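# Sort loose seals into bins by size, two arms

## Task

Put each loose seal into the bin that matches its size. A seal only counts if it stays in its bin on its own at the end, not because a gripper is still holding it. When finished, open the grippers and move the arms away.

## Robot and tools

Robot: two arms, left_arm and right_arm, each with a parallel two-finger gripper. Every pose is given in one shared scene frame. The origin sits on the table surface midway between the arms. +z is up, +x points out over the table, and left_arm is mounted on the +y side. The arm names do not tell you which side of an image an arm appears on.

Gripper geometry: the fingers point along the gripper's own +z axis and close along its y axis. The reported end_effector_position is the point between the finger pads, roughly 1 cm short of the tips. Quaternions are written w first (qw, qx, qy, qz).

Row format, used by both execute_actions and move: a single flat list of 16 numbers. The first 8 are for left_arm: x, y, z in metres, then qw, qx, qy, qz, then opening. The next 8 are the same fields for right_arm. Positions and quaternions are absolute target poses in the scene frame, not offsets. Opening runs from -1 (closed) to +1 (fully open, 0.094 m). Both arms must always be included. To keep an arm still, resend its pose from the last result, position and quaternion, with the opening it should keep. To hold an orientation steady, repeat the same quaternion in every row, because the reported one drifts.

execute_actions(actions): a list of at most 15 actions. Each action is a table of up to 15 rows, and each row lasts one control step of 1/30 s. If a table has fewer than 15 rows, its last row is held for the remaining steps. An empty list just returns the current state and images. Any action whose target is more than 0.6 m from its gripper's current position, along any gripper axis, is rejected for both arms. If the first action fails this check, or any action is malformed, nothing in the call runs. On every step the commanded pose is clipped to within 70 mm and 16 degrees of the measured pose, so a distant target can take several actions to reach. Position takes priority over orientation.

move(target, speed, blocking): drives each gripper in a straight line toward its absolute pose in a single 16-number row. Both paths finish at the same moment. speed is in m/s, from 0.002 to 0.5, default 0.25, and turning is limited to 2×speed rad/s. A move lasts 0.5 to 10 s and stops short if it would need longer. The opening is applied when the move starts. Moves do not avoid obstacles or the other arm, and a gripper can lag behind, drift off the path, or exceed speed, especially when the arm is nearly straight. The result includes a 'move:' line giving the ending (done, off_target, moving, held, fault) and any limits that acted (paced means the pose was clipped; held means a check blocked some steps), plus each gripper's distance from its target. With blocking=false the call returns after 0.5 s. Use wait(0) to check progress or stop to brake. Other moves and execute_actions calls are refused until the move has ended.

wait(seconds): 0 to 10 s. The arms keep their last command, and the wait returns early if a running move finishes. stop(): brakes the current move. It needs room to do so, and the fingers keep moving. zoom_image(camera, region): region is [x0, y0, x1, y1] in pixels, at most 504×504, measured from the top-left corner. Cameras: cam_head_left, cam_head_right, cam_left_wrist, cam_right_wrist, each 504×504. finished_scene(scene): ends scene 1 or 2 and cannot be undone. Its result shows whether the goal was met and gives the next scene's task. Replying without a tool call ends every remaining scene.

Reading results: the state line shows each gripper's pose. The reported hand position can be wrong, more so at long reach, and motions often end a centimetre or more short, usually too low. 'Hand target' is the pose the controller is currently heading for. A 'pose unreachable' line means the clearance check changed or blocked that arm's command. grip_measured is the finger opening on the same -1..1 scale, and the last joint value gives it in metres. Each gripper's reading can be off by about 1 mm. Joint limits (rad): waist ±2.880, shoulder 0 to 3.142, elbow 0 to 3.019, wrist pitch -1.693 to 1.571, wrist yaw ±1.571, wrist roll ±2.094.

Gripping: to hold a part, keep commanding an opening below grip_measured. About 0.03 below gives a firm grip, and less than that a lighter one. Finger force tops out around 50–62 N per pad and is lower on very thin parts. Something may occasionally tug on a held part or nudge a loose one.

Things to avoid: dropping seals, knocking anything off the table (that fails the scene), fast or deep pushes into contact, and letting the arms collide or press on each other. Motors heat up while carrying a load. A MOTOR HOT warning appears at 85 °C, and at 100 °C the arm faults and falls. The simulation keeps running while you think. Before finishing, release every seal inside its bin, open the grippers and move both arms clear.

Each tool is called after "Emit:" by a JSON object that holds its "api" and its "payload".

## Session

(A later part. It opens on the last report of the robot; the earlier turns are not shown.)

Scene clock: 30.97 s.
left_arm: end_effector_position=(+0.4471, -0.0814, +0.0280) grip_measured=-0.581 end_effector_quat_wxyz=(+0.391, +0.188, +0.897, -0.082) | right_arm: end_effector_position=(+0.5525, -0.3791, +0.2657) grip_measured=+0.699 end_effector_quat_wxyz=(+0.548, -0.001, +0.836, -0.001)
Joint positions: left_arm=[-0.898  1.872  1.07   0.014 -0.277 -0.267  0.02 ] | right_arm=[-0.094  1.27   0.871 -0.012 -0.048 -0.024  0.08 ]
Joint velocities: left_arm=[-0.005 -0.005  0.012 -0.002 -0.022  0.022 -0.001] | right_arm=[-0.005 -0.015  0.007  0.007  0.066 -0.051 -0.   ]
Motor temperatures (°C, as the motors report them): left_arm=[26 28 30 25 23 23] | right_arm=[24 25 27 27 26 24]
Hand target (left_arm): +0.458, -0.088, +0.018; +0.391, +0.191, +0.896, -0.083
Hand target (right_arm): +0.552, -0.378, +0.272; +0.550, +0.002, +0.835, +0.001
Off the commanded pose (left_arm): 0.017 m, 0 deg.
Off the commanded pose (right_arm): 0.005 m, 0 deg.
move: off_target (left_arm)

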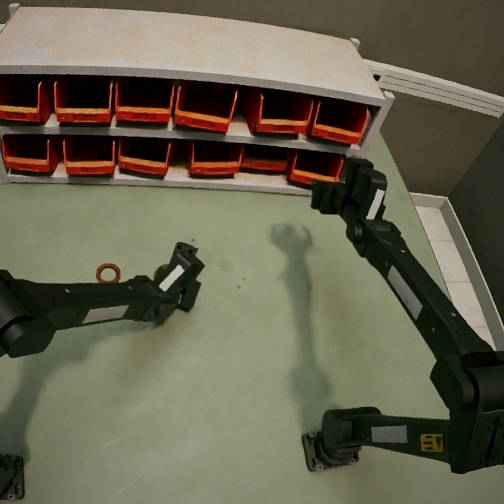

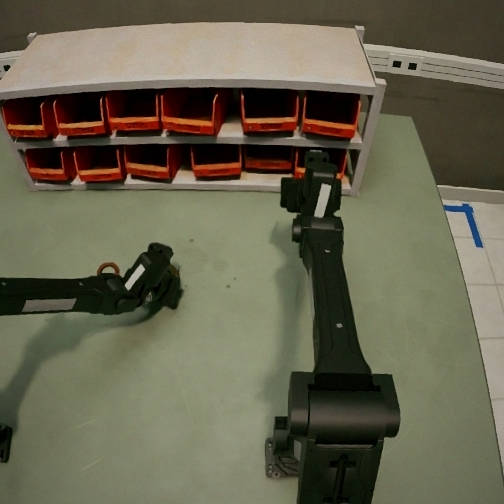

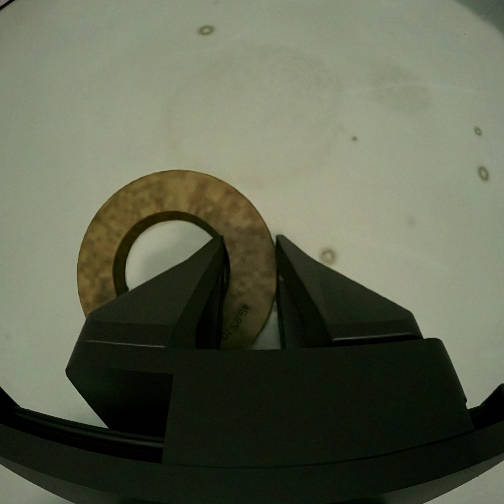

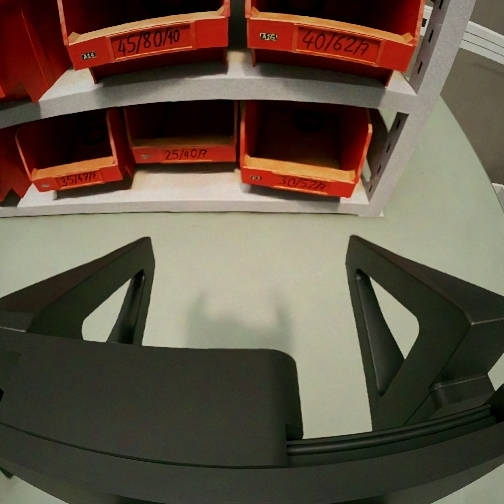

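Emit:
{"api": "move", "payload": {"target": [0.46,-0.07,0.11,0.391,0.191,0.896,-0.083,-0.615, 0.5,-0.33,0.2,0.45,-0.1,0.885,0.05,0.7], "speed": 0.15}}

Emit:
{"api": "move", "payload": {"target": [0.685,0.162,0.385,0.626,0.16,0.751,-0.133,-0.615, 0.43,-0.03,0.09,0.395,-0.31,0.853,0.144,0.7], "speed": 0.28}}

Scene clock: 33.73 s.
left_arm: end_effector_position=(+0.4392, -0.0565, +0.0660) grip_measured=-0.581 end_effector_quat_wxyz=(+0.360, +0.196, +0.910, -0.067) | right_arm: end_effector_position=(+0.5034, -0.3331, +0.1937) grip_measured=+0.699 end_effector_quat_wxyz=(+0.447, -0.090, +0.889, +0.049)
Joint positions: left_arm=[-0.872  1.757  1.07  -0.17  -0.252 -0.251  0.02 ] | right_arm=[-0.052  1.249  0.787 -0.189 -0.178 -0.124  0.08 ]
Joint velocities: left_arm=[-0.005 -0.005  0.002 -0.002  0.007 -0.022 -0.001] | right_arm=[-0.005  0.005 -0.002 -0.022 -0.037 -0.051  0.   ]
Motor temperatures (°C, as the motors report them): left_arm=[26 28 30 25 23 23] | right_arm=[24 25 27 27 26 24]
Hand target (left_arm): +0.458, -0.067, +0.112; +0.392, +0.191, +0.896, -0.082
Hand target (right_arm): +0.501, -0.329, +0.200; +0.450, -0.098, +0.886, +0.050
Off the commanded pose (left_arm): 0.050 m, 4 deg.
Off the commanded pose (right_arm): 0.008 m, 1 deg.
move: off_target (left_arm)

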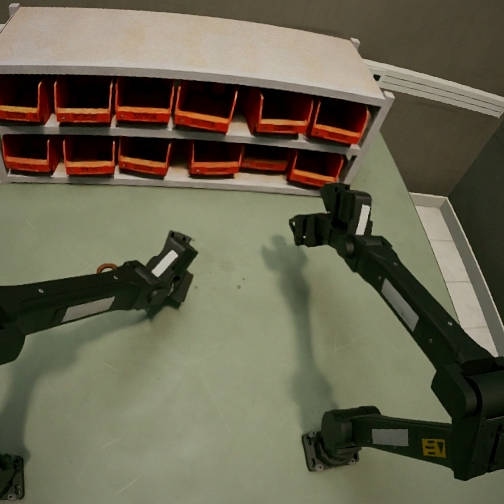

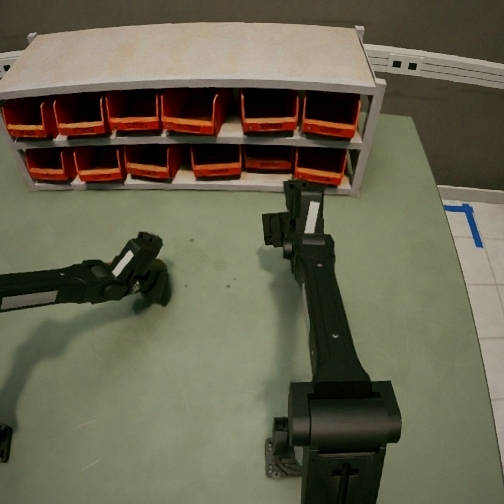

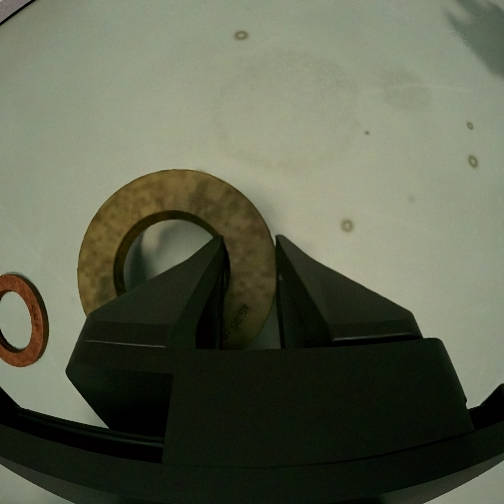

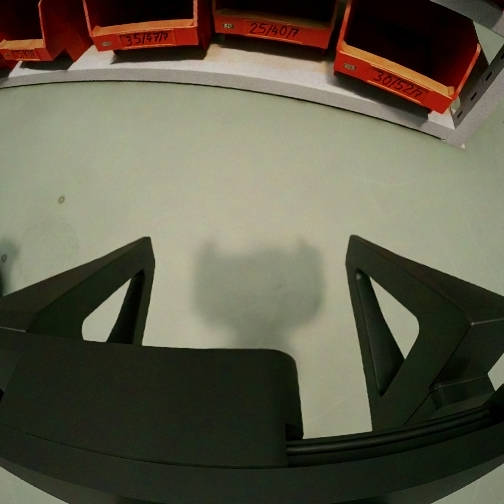

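Scene clock: 36.67 s.
left_arm: end_effector_position=(+0.6709, +0.1610, +0.3581) grip_measured=-0.581 end_effector_quat_wxyz=(+0.608, +0.158, +0.767, -0.133) | right_arm: end_effector_position=(+0.4114, -0.0379, +0.0696) grip_measured=+0.699 end_effector_quat_wxyz=(+0.368, -0.316, +0.863, +0.140)
Joint positions: left_arm=[-0.299  1.637  1.401  0.003  0.216  0.039  0.02 ] | right_arm=[ 0.605  1.531  0.737  0.03  -0.05  -0.034  0.08 ]
Joint velocities: left_arm=[-0.005 -0.015 -0.012  0.002 -0.007 -0.007 -0.001] | right_arm=[-0.005 -0.005  0.012  0.002  0.007 -0.037 -0.001]
Motor temperatures (°C, as the motors report them): left_arm=[26 28 31 25 23 23] | right_arm=[24 25 27 27 26 24]
Hand target (left_arm): +0.681, +0.165, +0.388; +0.627, +0.162, +0.752, -0.126
Hand target (right_arm): +0.430, -0.025, +0.089; +0.391, -0.308, +0.855, +0.147
Off the commanded pose (left_arm): 0.030 m, 3 deg.
Off the commanded pose (right_arm): 0.029 m, 3 deg.
move: off_target (left_arm, right_arm); limits=paced

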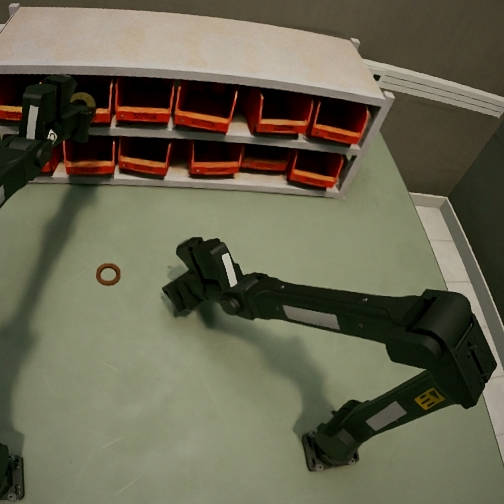

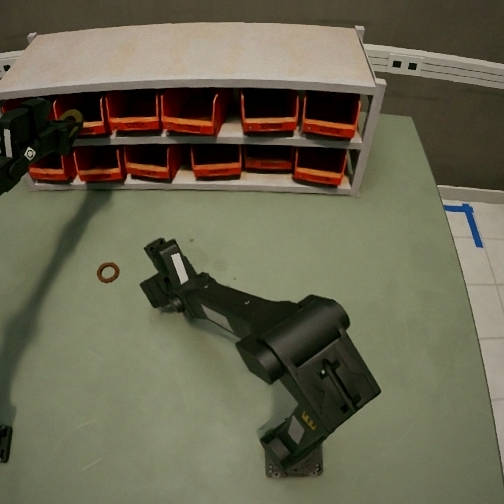

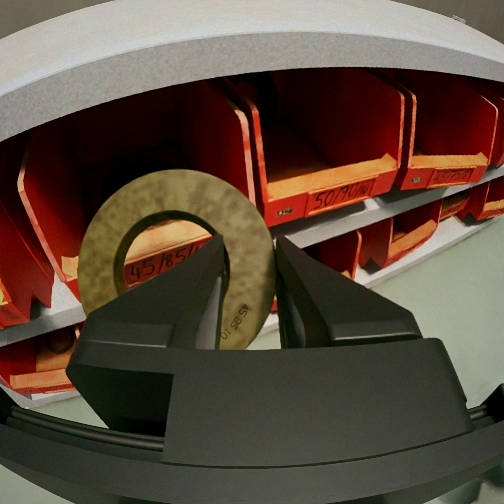

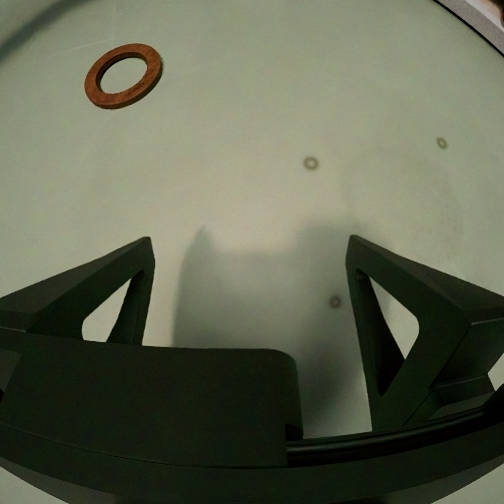

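Emit:
{"api": "move", "payload": {"target": [0.76,0.172,0.38,0.626,0.16,0.751,-0.133,-0.615, 0.468,0.145,0.06,0.395,-0.31,0.853,0.144,0.7], "speed": 0.2}}

Scene clock: 38.83 s.
left_arm: end_effector_position=(+0.7439, +0.1675, +0.3451) grip_measured=-0.581 end_effector_quat_wxyz=(+0.604, +0.157, +0.769, -0.138) | right_arm: end_effector_position=(+0.4575, +0.1325, +0.0490) grip_measured=+0.699 end_effector_quat_wxyz=(+0.386, -0.316, +0.855, +0.141)
Joint positions: left_arm=[-0.264  1.827  1.625 -0.041  0.257  0.039  0.02 ] | right_arm=[0.809 1.887 1.149 0.009 0.11  0.093 0.08 ]
Joint velocities: left_arm=[-0.005 -0.024 -0.012  0.002 -0.022 -0.007  0.   ] | right_arm=[-0.015 -0.005  0.002  0.012  0.051 -0.007 -0.   ]
Motor temperatures (°C, as the motors report them): left_arm=[26 28 31 25 23 23] | right_arm=[24 25 28 27 26 24]
Hand target (left_arm): +0.756, +0.171, +0.380; +0.626, +0.160, +0.751, -0.133
Hand target (right_arm): +0.468, +0.144, +0.058; +0.394, -0.310, +0.853, +0.145
Off the commanded pose (left_arm): 0.039 m, 3 deg.
Off the commanded pose (right_arm): 0.020 m, 1 deg.
move: off_target (left_arm, right_arm)

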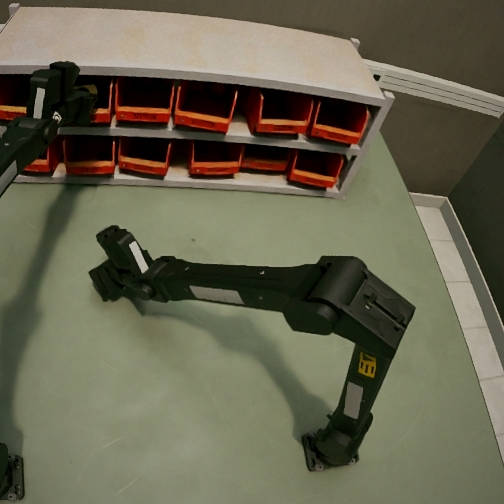

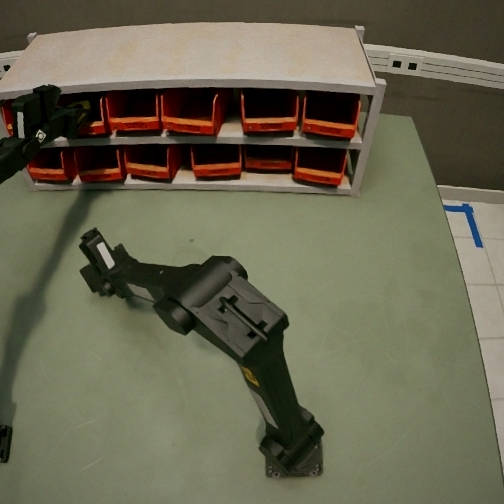

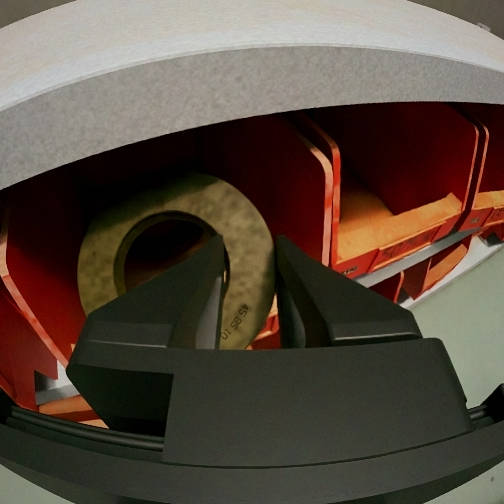

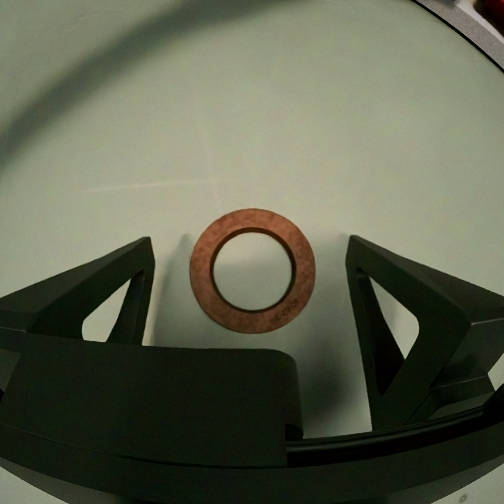

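Emit:
{"api": "move", "payload": {"target": [0.822,0.173,0.372,0.626,0.16,0.751,-0.133,-0.615, 0.455,0.13,0.008,0.395,-0.31,0.853,0.144,0.7], "speed": 0.08}}

Scene clock: 40.97 s.
left_arm: end_effector_position=(+0.8056, +0.1681, +0.3355) grip_measured=-0.581 end_effector_quat_wxyz=(+0.603, +0.157, +0.770, -0.138) | right_arm: end_effector_position=(+0.4555, +0.1295, +0.0182) grip_measured=+0.699 end_effector_quat_wxyz=(+0.396, -0.312, +0.851, +0.145)
Joint positions: left_arm=[-0.249  1.997  1.858 -0.107  0.271  0.042  0.02 ] | right_arm=[0.809 1.94  1.109 0.126 0.113 0.094 0.08 ]
Joint velocities: left_arm=[ 0.005 -0.015  0.017 -0.002  0.022 -0.007 -0.002] | right_arm=[-0.015 -0.005  0.002  0.007 -0.051 -0.037  0.001]
Motor temperatures (°C, as the motors report them): left_arm=[26 28 32 25 23 23] | right_arm=[24 25 27 27 26 24]
Hand target (left_arm): +0.817, +0.173, +0.372; +0.627, +0.160, +0.751, -0.132
Hand target (right_arm): +0.455, +0.130, +0.008; +0.395, -0.310, +0.853, +0.144
Off the commanded pose (left_arm): 0.040 m, 4 deg.
Off the commanded pose (right_arm): 0.010 m, 0 deg.
move: off_target (left_arm)

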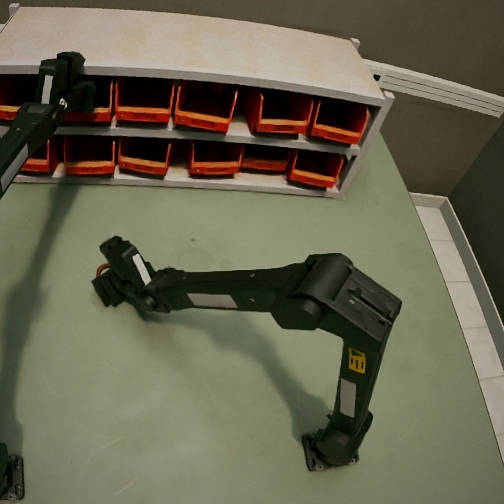

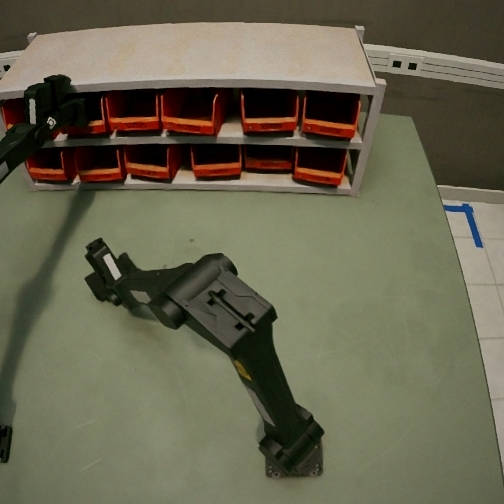

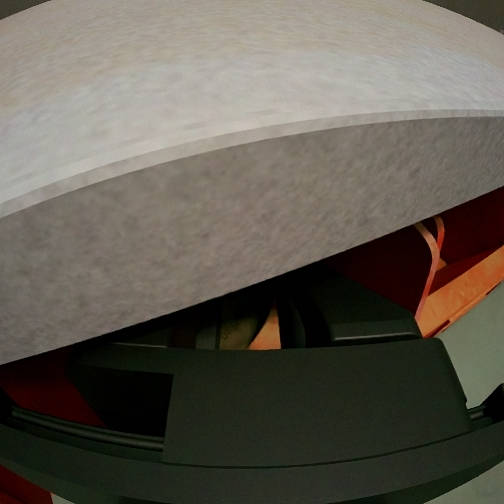

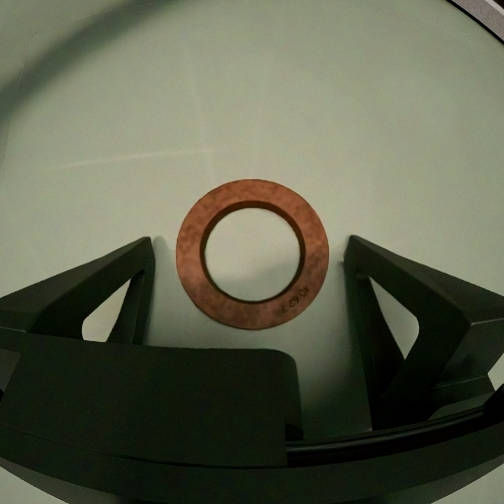

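Emit:
{"api": "execute_actions", "payload": {"actions": [[[0.815,0.173,0.352,0.626,0.16,0.751,-0.133,-0.615, 0.456,0.131,0.004,0.395,-0.31,0.853,0.144,0.5]],[[0.815,0.173,0.352,0.626,0.16,0.751,-0.133,-0.44, 0.456,0.131,0.004,0.395,-0.31,0.853,0.144,0.255]]]}}

Emit:
{"api": "move", "payload": {"target": [0.69,0.19,0.39,0.626,0.16,0.751,-0.133,-0.44, 0.456,0.11,0.09,0.395,-0.31,0.853,0.144,0.255], "speed": 0.16}}

Scene clock: 43.33 s.
left_arm: end_effector_position=(+0.8066, +0.1678, +0.3404) grip_measured=-0.442 end_effector_quat_wxyz=(+0.610, +0.157, +0.764, -0.138) | right_arm: end_effector_position=(+0.4562, +0.1301, +0.0174) grip_measured=+0.274 end_effector_quat_wxyz=(+0.398, -0.311, +0.850, +0.146)
Joint positions: left_arm=[-0.249  1.997  1.859 -0.09   0.272  0.042  0.026] | right_arm=[0.809 1.944 1.109 0.135 0.114 0.095 0.06 ]
Joint velocities: left_arm=[-0.015  0.005 -0.022 -0.002 -0.007 -0.037  0.   ] | right_arm=[-0.005  0.005 -0.022 -0.007 -0.037  0.037 -0.   ]
Motor temperatures (°C, as the motors report them): left_arm=[26 28 32 25 23 23] | right_arm=[24 25 27 27 26 24]
Hand target (left_arm): +0.814, +0.173, +0.352; +0.626, +0.160, +0.751, -0.133
Hand target (right_arm): +0.456, +0.131, +0.004; +0.395, -0.310, +0.853, +0.144
Off the commanded pose (left_arm): 0.015 m, 2 deg.
Off the commanded pose (right_arm): 0.013 m, 1 deg.

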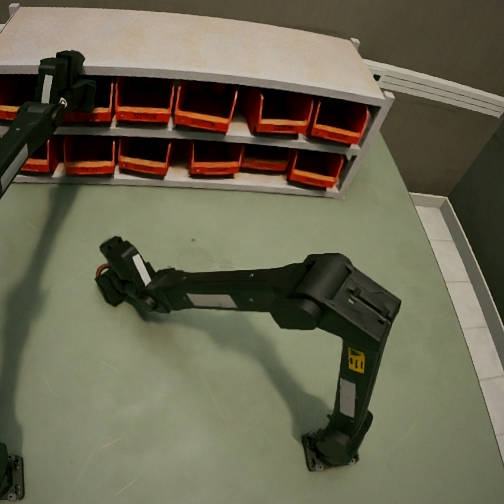

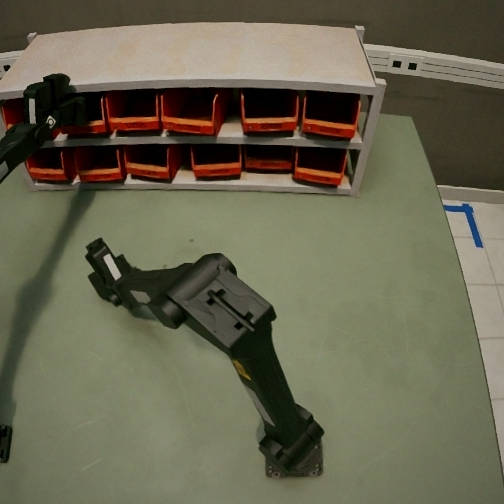

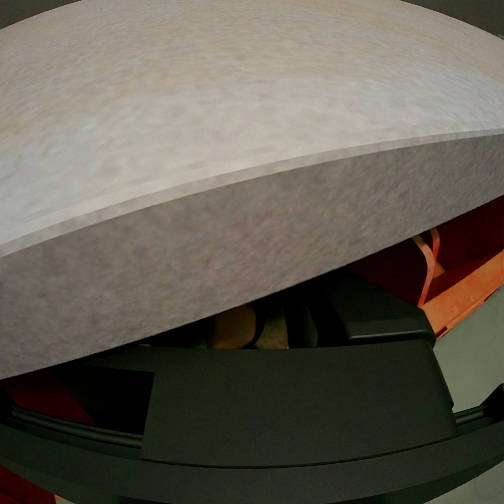

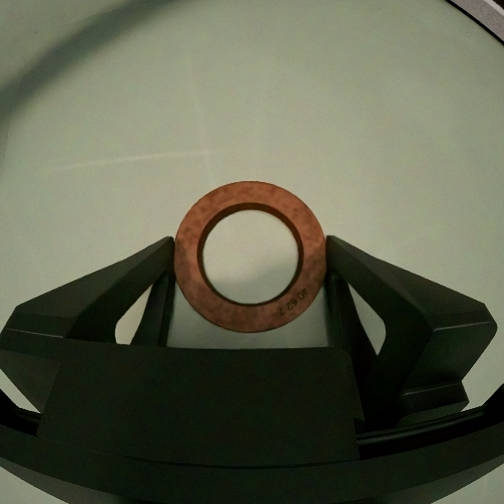

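Scene clock: 44.77 s.
left_arm: end_effector_position=(+0.6935, +0.1841, +0.3711) grip_measured=-0.442 end_effector_quat_wxyz=(+0.610, +0.160, +0.764, -0.138) | right_arm: end_effector_position=(+0.4522, +0.1119, +0.0818) grip_measured=+0.274 end_effector_quat_wxyz=(+0.391, -0.310, +0.855, +0.143)
Joint positions: left_arm=[-0.249  1.678  1.482 -0.033  0.275  0.048  0.026] | right_arm=[ 0.792  1.791  1.103 -0.028  0.101  0.091  0.06 ]
Joint velocities: left_arm=[-0.005 -0.005  0.007  0.007 -0.022 -0.066  0.   ] | right_arm=[-0.005  0.005  0.002 -0.002  0.007  0.022 -0.   ]
Motor temperatures (°C, as the motors report them): left_arm=[26 29 32 25 23 23] | right_arm=[24 25 27 27 26 24]
Hand target (left_arm): +0.690, +0.191, +0.389; +0.626, +0.160, +0.751, -0.133
Hand target (right_arm): +0.456, +0.110, +0.091; +0.395, -0.310, +0.853, +0.144
Off the commanded pose (left_arm): 0.020 m, 2 deg.
Off the commanded pose (right_arm): 0.009 m, 0 deg.
move: off_target (left_arm)

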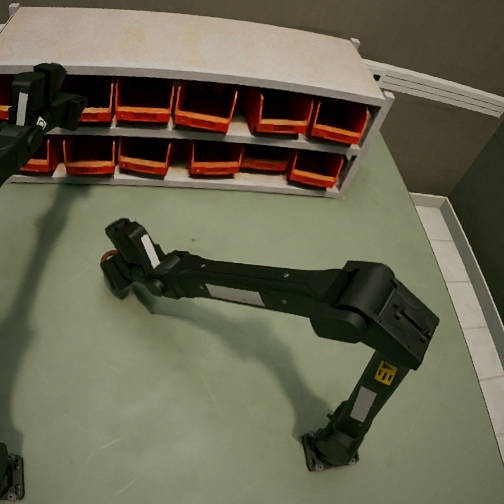

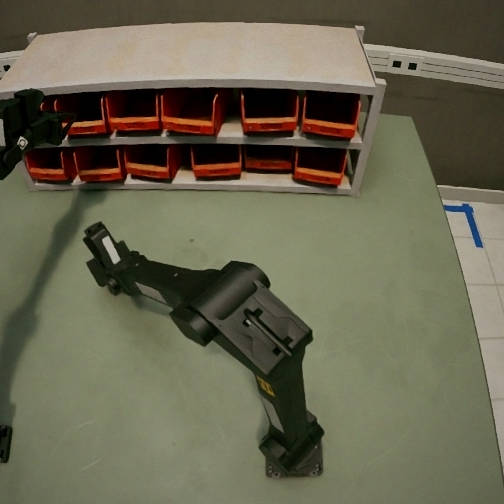

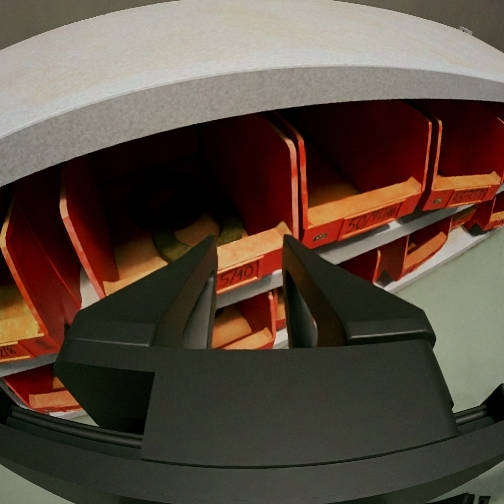

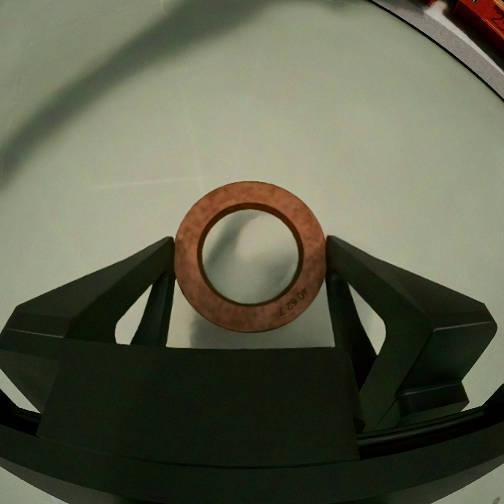

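Emit:
{"api": "move", "payload": {"target": [0.5,0.3,0.33,0.626,0.16,0.751,-0.133,-0.44, 0.68,-0.43,0.365,0.65,0,0.76,0,0.255], "speed": 0.3}}

Emit:
{"api": "move", "payload": {"target": [0.5,0.3,0.33,0.626,0.16,0.751,-0.133,-0.44, 0.79,-0.447,0.352,0.65,0,0.76,0,0.255], "speed": 0.1}}

Scene clock: 48.73 s.
left_arm: end_effector_position=(+0.5065, +0.3006, +0.3125) grip_measured=-0.442 end_effector_quat_wxyz=(+0.607, +0.154, +0.767, -0.140) | right_arm: end_effector_position=(+0.6603, -0.4416, +0.3384) grip_measured=+0.274 end_effector_quat_wxyz=(+0.633, -0.003, +0.774, -0.003)
Joint positions: left_arm=[-0.02   1.225  0.85   0.119  0.493  0.095  0.026] | right_arm=[-0.209  1.504  1.169  0.133 -0.163 -0.042  0.06 ]
Joint velocities: left_arm=[-0.015 -0.024  0.012 -0.002 -0.095  0.037  0.001] | right_arm=[-0.005 -0.015  0.002  0.002 -0.022  0.051 -0.   ]
Motor temperatures (°C, as the motors report them): left_arm=[26 29 32 25 23 23] | right_arm=[24 25 27 27 26 24]
Hand target (left_arm): +0.503, +0.303, +0.328; +0.625, +0.162, +0.752, -0.130
Hand target (right_arm): +0.673, -0.439, +0.367; +0.655, -0.006, +0.755, -0.001
Off the commanded pose (left_arm): 0.019 m, 3 deg.
Off the commanded pose (right_arm): 0.035 m, 3 deg.
move: off_target (left_arm, right_arm)

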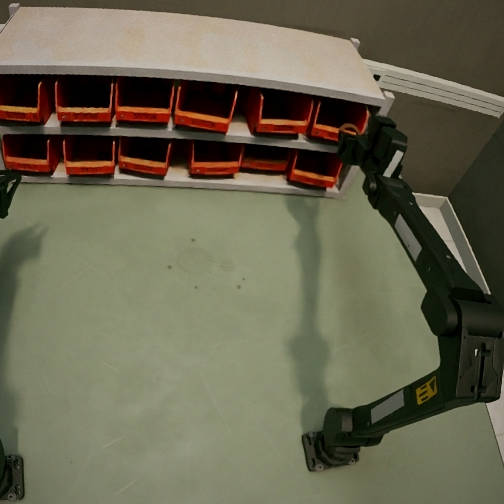

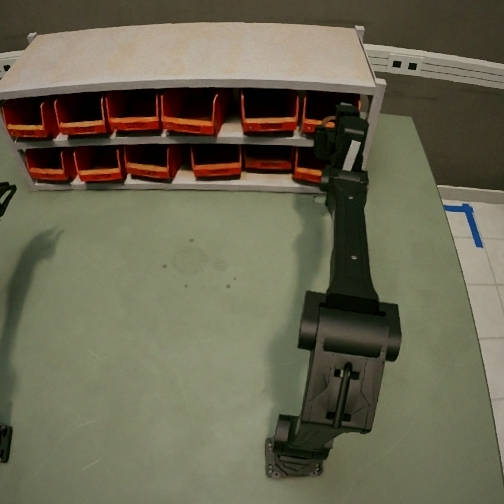

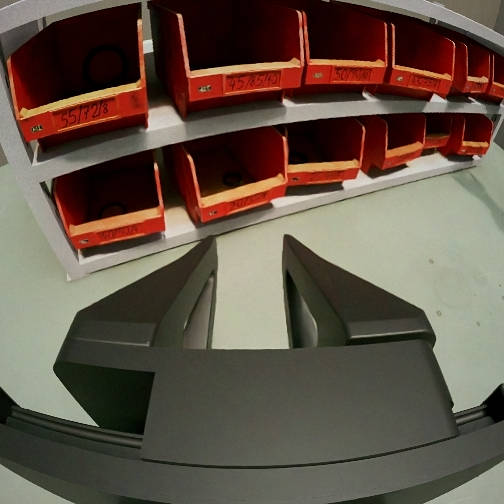

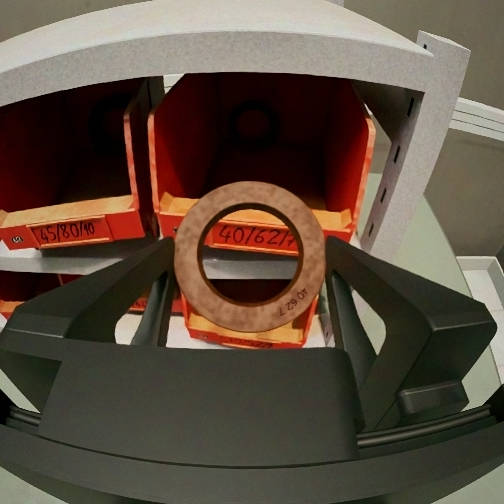

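Scene clock: 50.40 s.
left_arm: end_effector_position=(+0.5043, +0.3004, +0.3133) grip_measured=-0.442 end_effector_quat_wxyz=(+0.608, +0.154, +0.766, -0.140) | right_arm: end_effector_position=(+0.7740, -0.4519, +0.3250) grip_measured=+0.274 end_effector_quat_wxyz=(+0.635, +0.000, +0.772, -0.001)
Joint positions: left_arm=[-0.02   1.219  0.845  0.119  0.493  0.095  0.026] | right_arm=[-0.194  1.798  1.503  0.099 -0.148 -0.031  0.06 ]
Joint velocities: left_arm=[-0.005  0.005  0.007 -0.007 -0.007 -0.022  0.   ] | right_arm=[-0.005  0.005  0.022  0.012 -0.066 -0.022  0.   ]
Motor temperatures (°C, as the motors report them): left_arm=[26 29 31 25 23 23] | right_arm=[24 25 28 27 26 24]
Hand target (left_arm): +0.500, +0.300, +0.330; +0.626, +0.160, +0.751, -0.133
Hand target (right_arm): +0.787, -0.448, +0.350; +0.650, -0.000, +0.760, +0.000
Off the commanded pose (left_arm): 0.017 m, 3 deg.
Off the commanded pose (right_arm): 0.032 m, 2 deg.
move: off_target (left_arm, right_arm)

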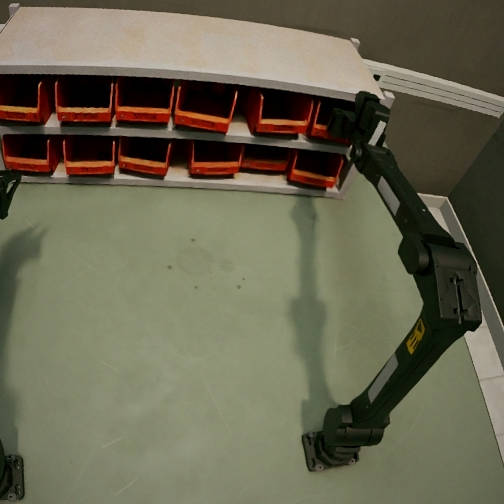

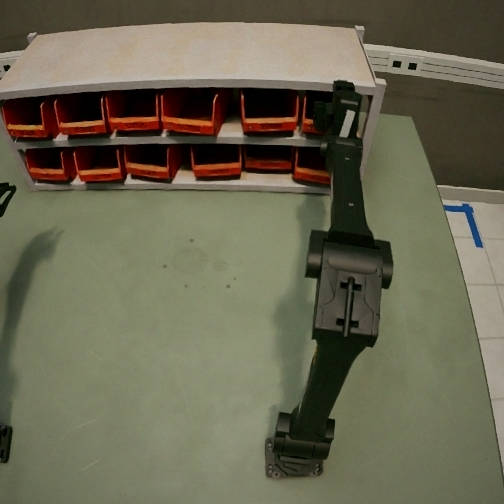

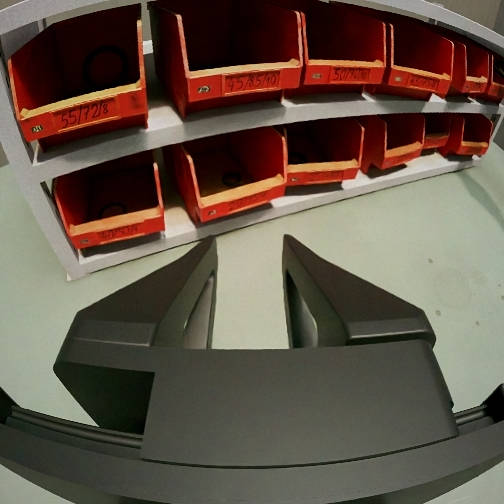

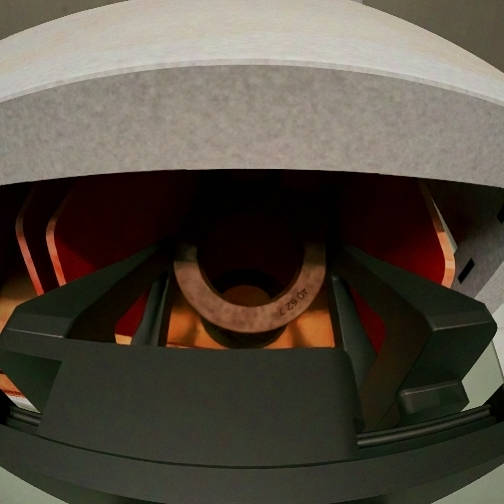

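Emit:
{"api": "move", "payload": {"target": [0.5,0.3,0.33,0.626,0.16,0.751,-0.133,-0.44, 0.803,-0.448,0.328,0.635,0,0.773,0,0.255], "speed": 0.05}}

Emit:
{"api": "execute_actions", "payload": {"actions": [[[0.5,0.3,0.33,0.626,0.16,0.751,-0.133,-0.44, 0.803,-0.448,0.328,0.635,0,0.773,0,0.39]]]}}

Emit:
{"api": "move", "payload": {"target": [0.5,0.3,0.33,0.626,0.16,0.751,-0.133,-0.44, 0.58,-0.44,0.4,0.635,0,0.773,0,0.35]}}

Scene clock: 53.50 s.
left_arm: end_effector_position=(+0.5043, +0.3004, +0.3133) grip_measured=-0.442 end_effector_quat_wxyz=(+0.608, +0.154, +0.766, -0.140) | right_arm: end_effector_position=(+0.7871, -0.4518, +0.3071) grip_measured=+0.274 end_effector_quat_wxyz=(+0.622, +0.002, +0.783, -0.001)
Joint positions: left_arm=[-0.02   1.219  0.845  0.119  0.493  0.095  0.026] | right_arm=[-0.19   1.843  1.539  0.073 -0.141 -0.032  0.06 ]
Joint velocities: left_arm=[-0.015  0.005 -0.002 -0.002 -0.051 -0.007 -0.   ] | right_arm=[-0.015 -0.005 -0.017 -0.002 -0.037  0.037 -0.   ]
Motor temperatures (°C, as the motors report them): left_arm=[26 28 31 25 23 23] | right_arm=[24 25 28 27 26 24]
Hand target (left_arm): +0.500, +0.300, +0.330; +0.626, +0.160, +0.751, -0.133
Hand target (right_arm): +0.801, -0.448, +0.328; +0.635, +0.000, +0.772, -0.000
Off the commanded pose (left_arm): 0.017 m, 3 deg.
Off the commanded pose (right_arm): 0.027 m, 2 deg.
move: off_target (left_arm, right_arm)

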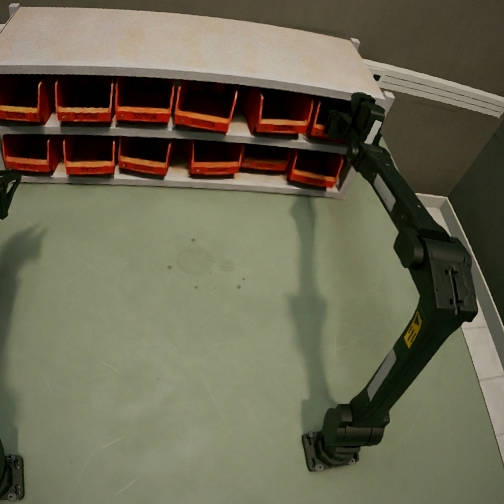

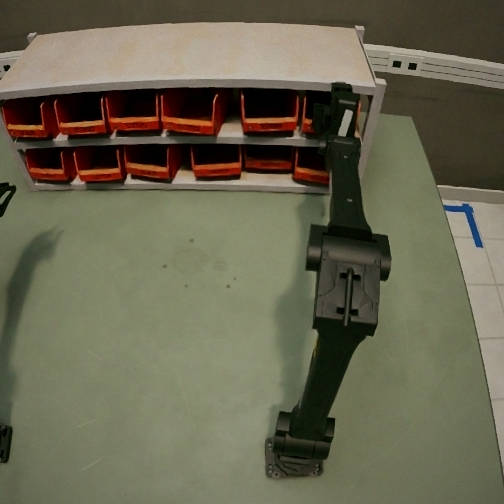

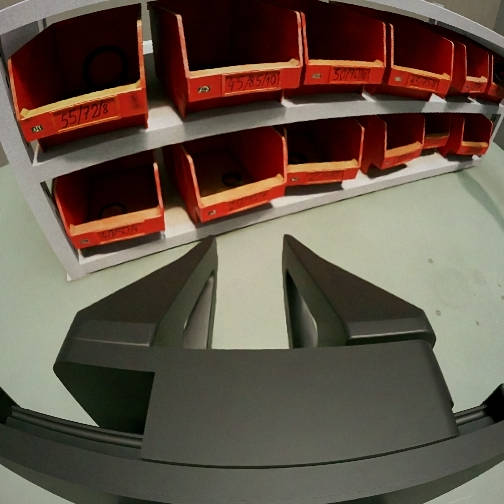

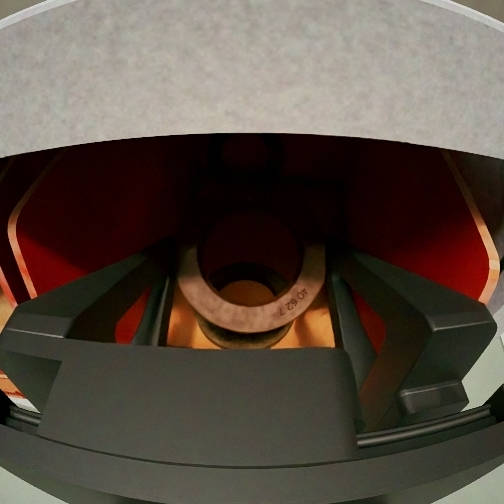

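Scene clock: 54.00 s.
left_arm: end_effector_position=(+0.5043, +0.3004, +0.3133) grip_measured=-0.442 end_effector_quat_wxyz=(+0.608, +0.154, +0.766, -0.140) | right_arm: end_effector_position=(+0.7871, -0.4517, +0.3070) grip_measured=+0.389 end_effector_quat_wxyz=(+0.622, +0.002, +0.783, -0.001)
Joint positions: left_arm=[-0.02   1.219  0.845  0.119  0.493  0.095  0.026] | right_arm=[-0.19   1.843  1.539  0.073 -0.141 -0.031  0.065]
Joint velocities: left_arm=[-0.005  0.005 -0.002 -0.012 -0.051 -0.037  0.   ] | right_arm=[-0.015 -0.015  0.012 -0.012 -0.007 -0.081  0.   ]
Motor temperatures (°C, as the motors report them): left_arm=[26 28 31 25 23 23] | right_arm=[24 25 28 27 26 24]
Hand target (left_arm): +0.500, +0.300, +0.330; +0.626, +0.160, +0.751, -0.133
Hand target (right_arm): +0.801, -0.448, +0.328; +0.635, -0.000, +0.773, +0.000
Off the commanded pose (left_arm): 0.017 m, 3 deg.
Off the commanded pose (right_arm): 0.027 m, 2 deg.

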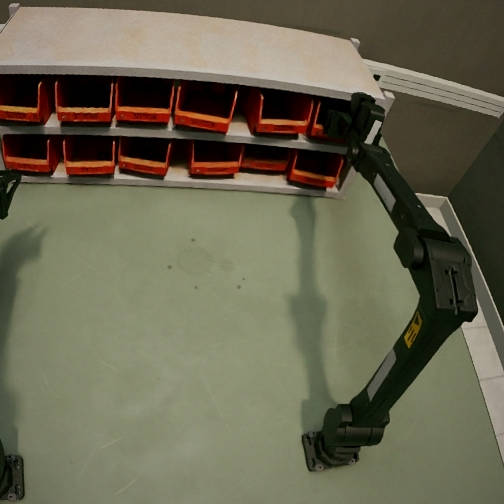

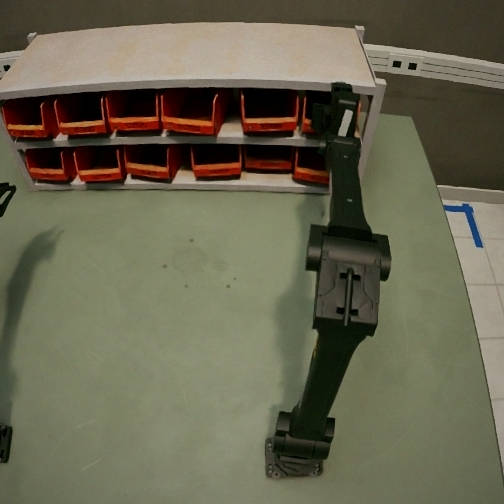

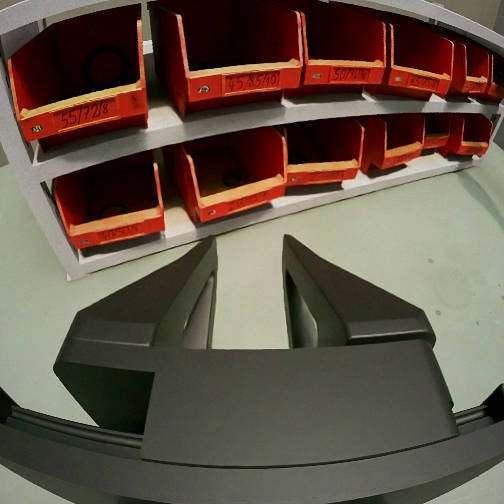

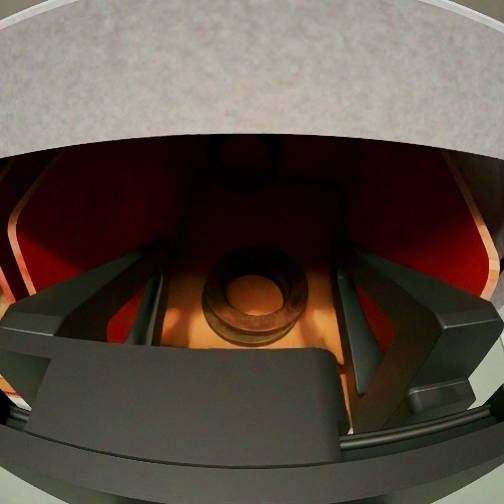

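Scene clock: 55.50 s.
left_arm: end_effector_position=(+0.5043, +0.3004, +0.3133) grip_measured=-0.442 end_effector_quat_wxyz=(+0.608, +0.154, +0.766, -0.140) | right_arm: end_effector_position=(+0.5793, -0.4338, +0.4105) grip_measured=+0.351 end_effector_quat_wxyz=(+0.642, -0.002, +0.767, +0.001)
Joint positions: left_arm=[-0.02   1.219  0.845  0.119  0.493  0.095  0.026] | right_arm=[-0.225  1.246  1.097 -0.031 -0.184 -0.034  0.063]
Joint velocities: left_arm=[-0.015 -0.005 -0.002 -0.012 -0.081 -0.066  0.   ] | right_arm=[-0.024 -0.005  0.002 -0.017 -0.007  0.081 -0.   ]
Motor temperatures (°C, as the motors report them): left_arm=[26 28 31 25 23 23] | right_arm=[24 25 28 27 26 24]
Hand target (left_arm): +0.500, +0.300, +0.330; +0.626, +0.160, +0.751, -0.133
Hand target (right_arm): +0.580, -0.438, +0.403; +0.635, -0.000, +0.773, -0.000
Off the commanded pose (left_arm): 0.017 m, 3 deg.
Off the commanded pose (right_arm): 0.012 m, 1 deg.
move: off_target (left_arm, right_arm)

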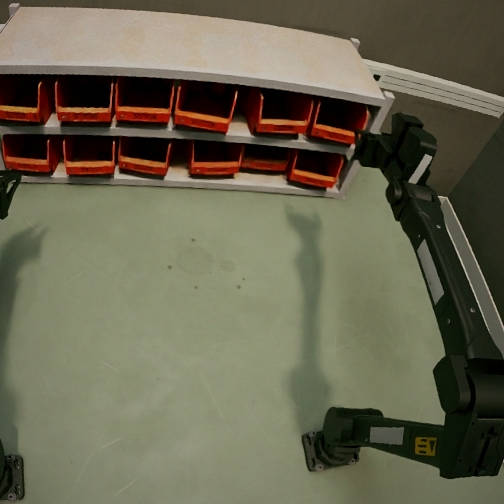

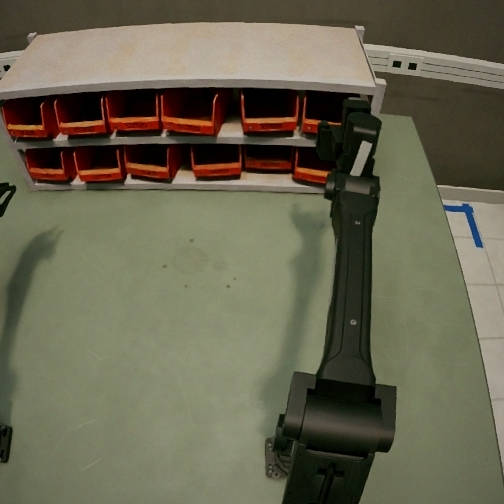

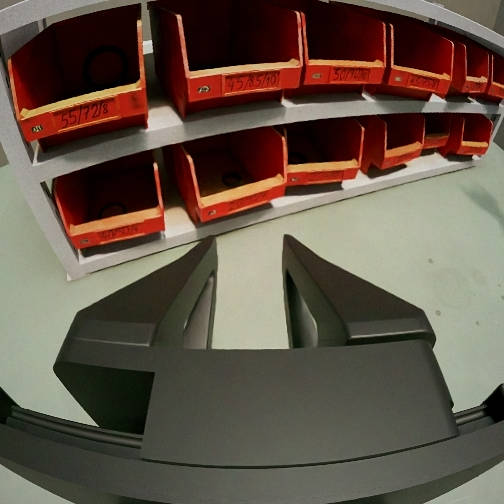

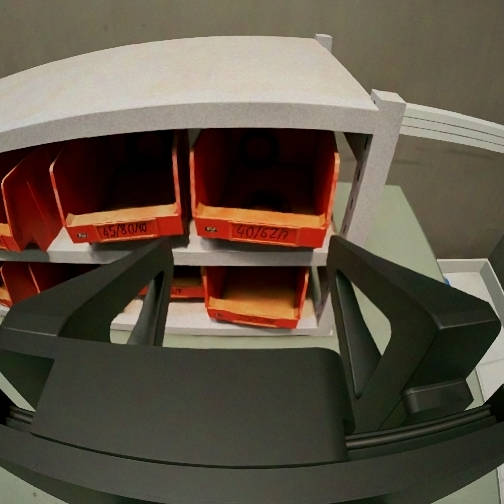

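Emit:
{"api": "finished_scene", "payload": {"scene": 2}}

The scene is finished: the task was done.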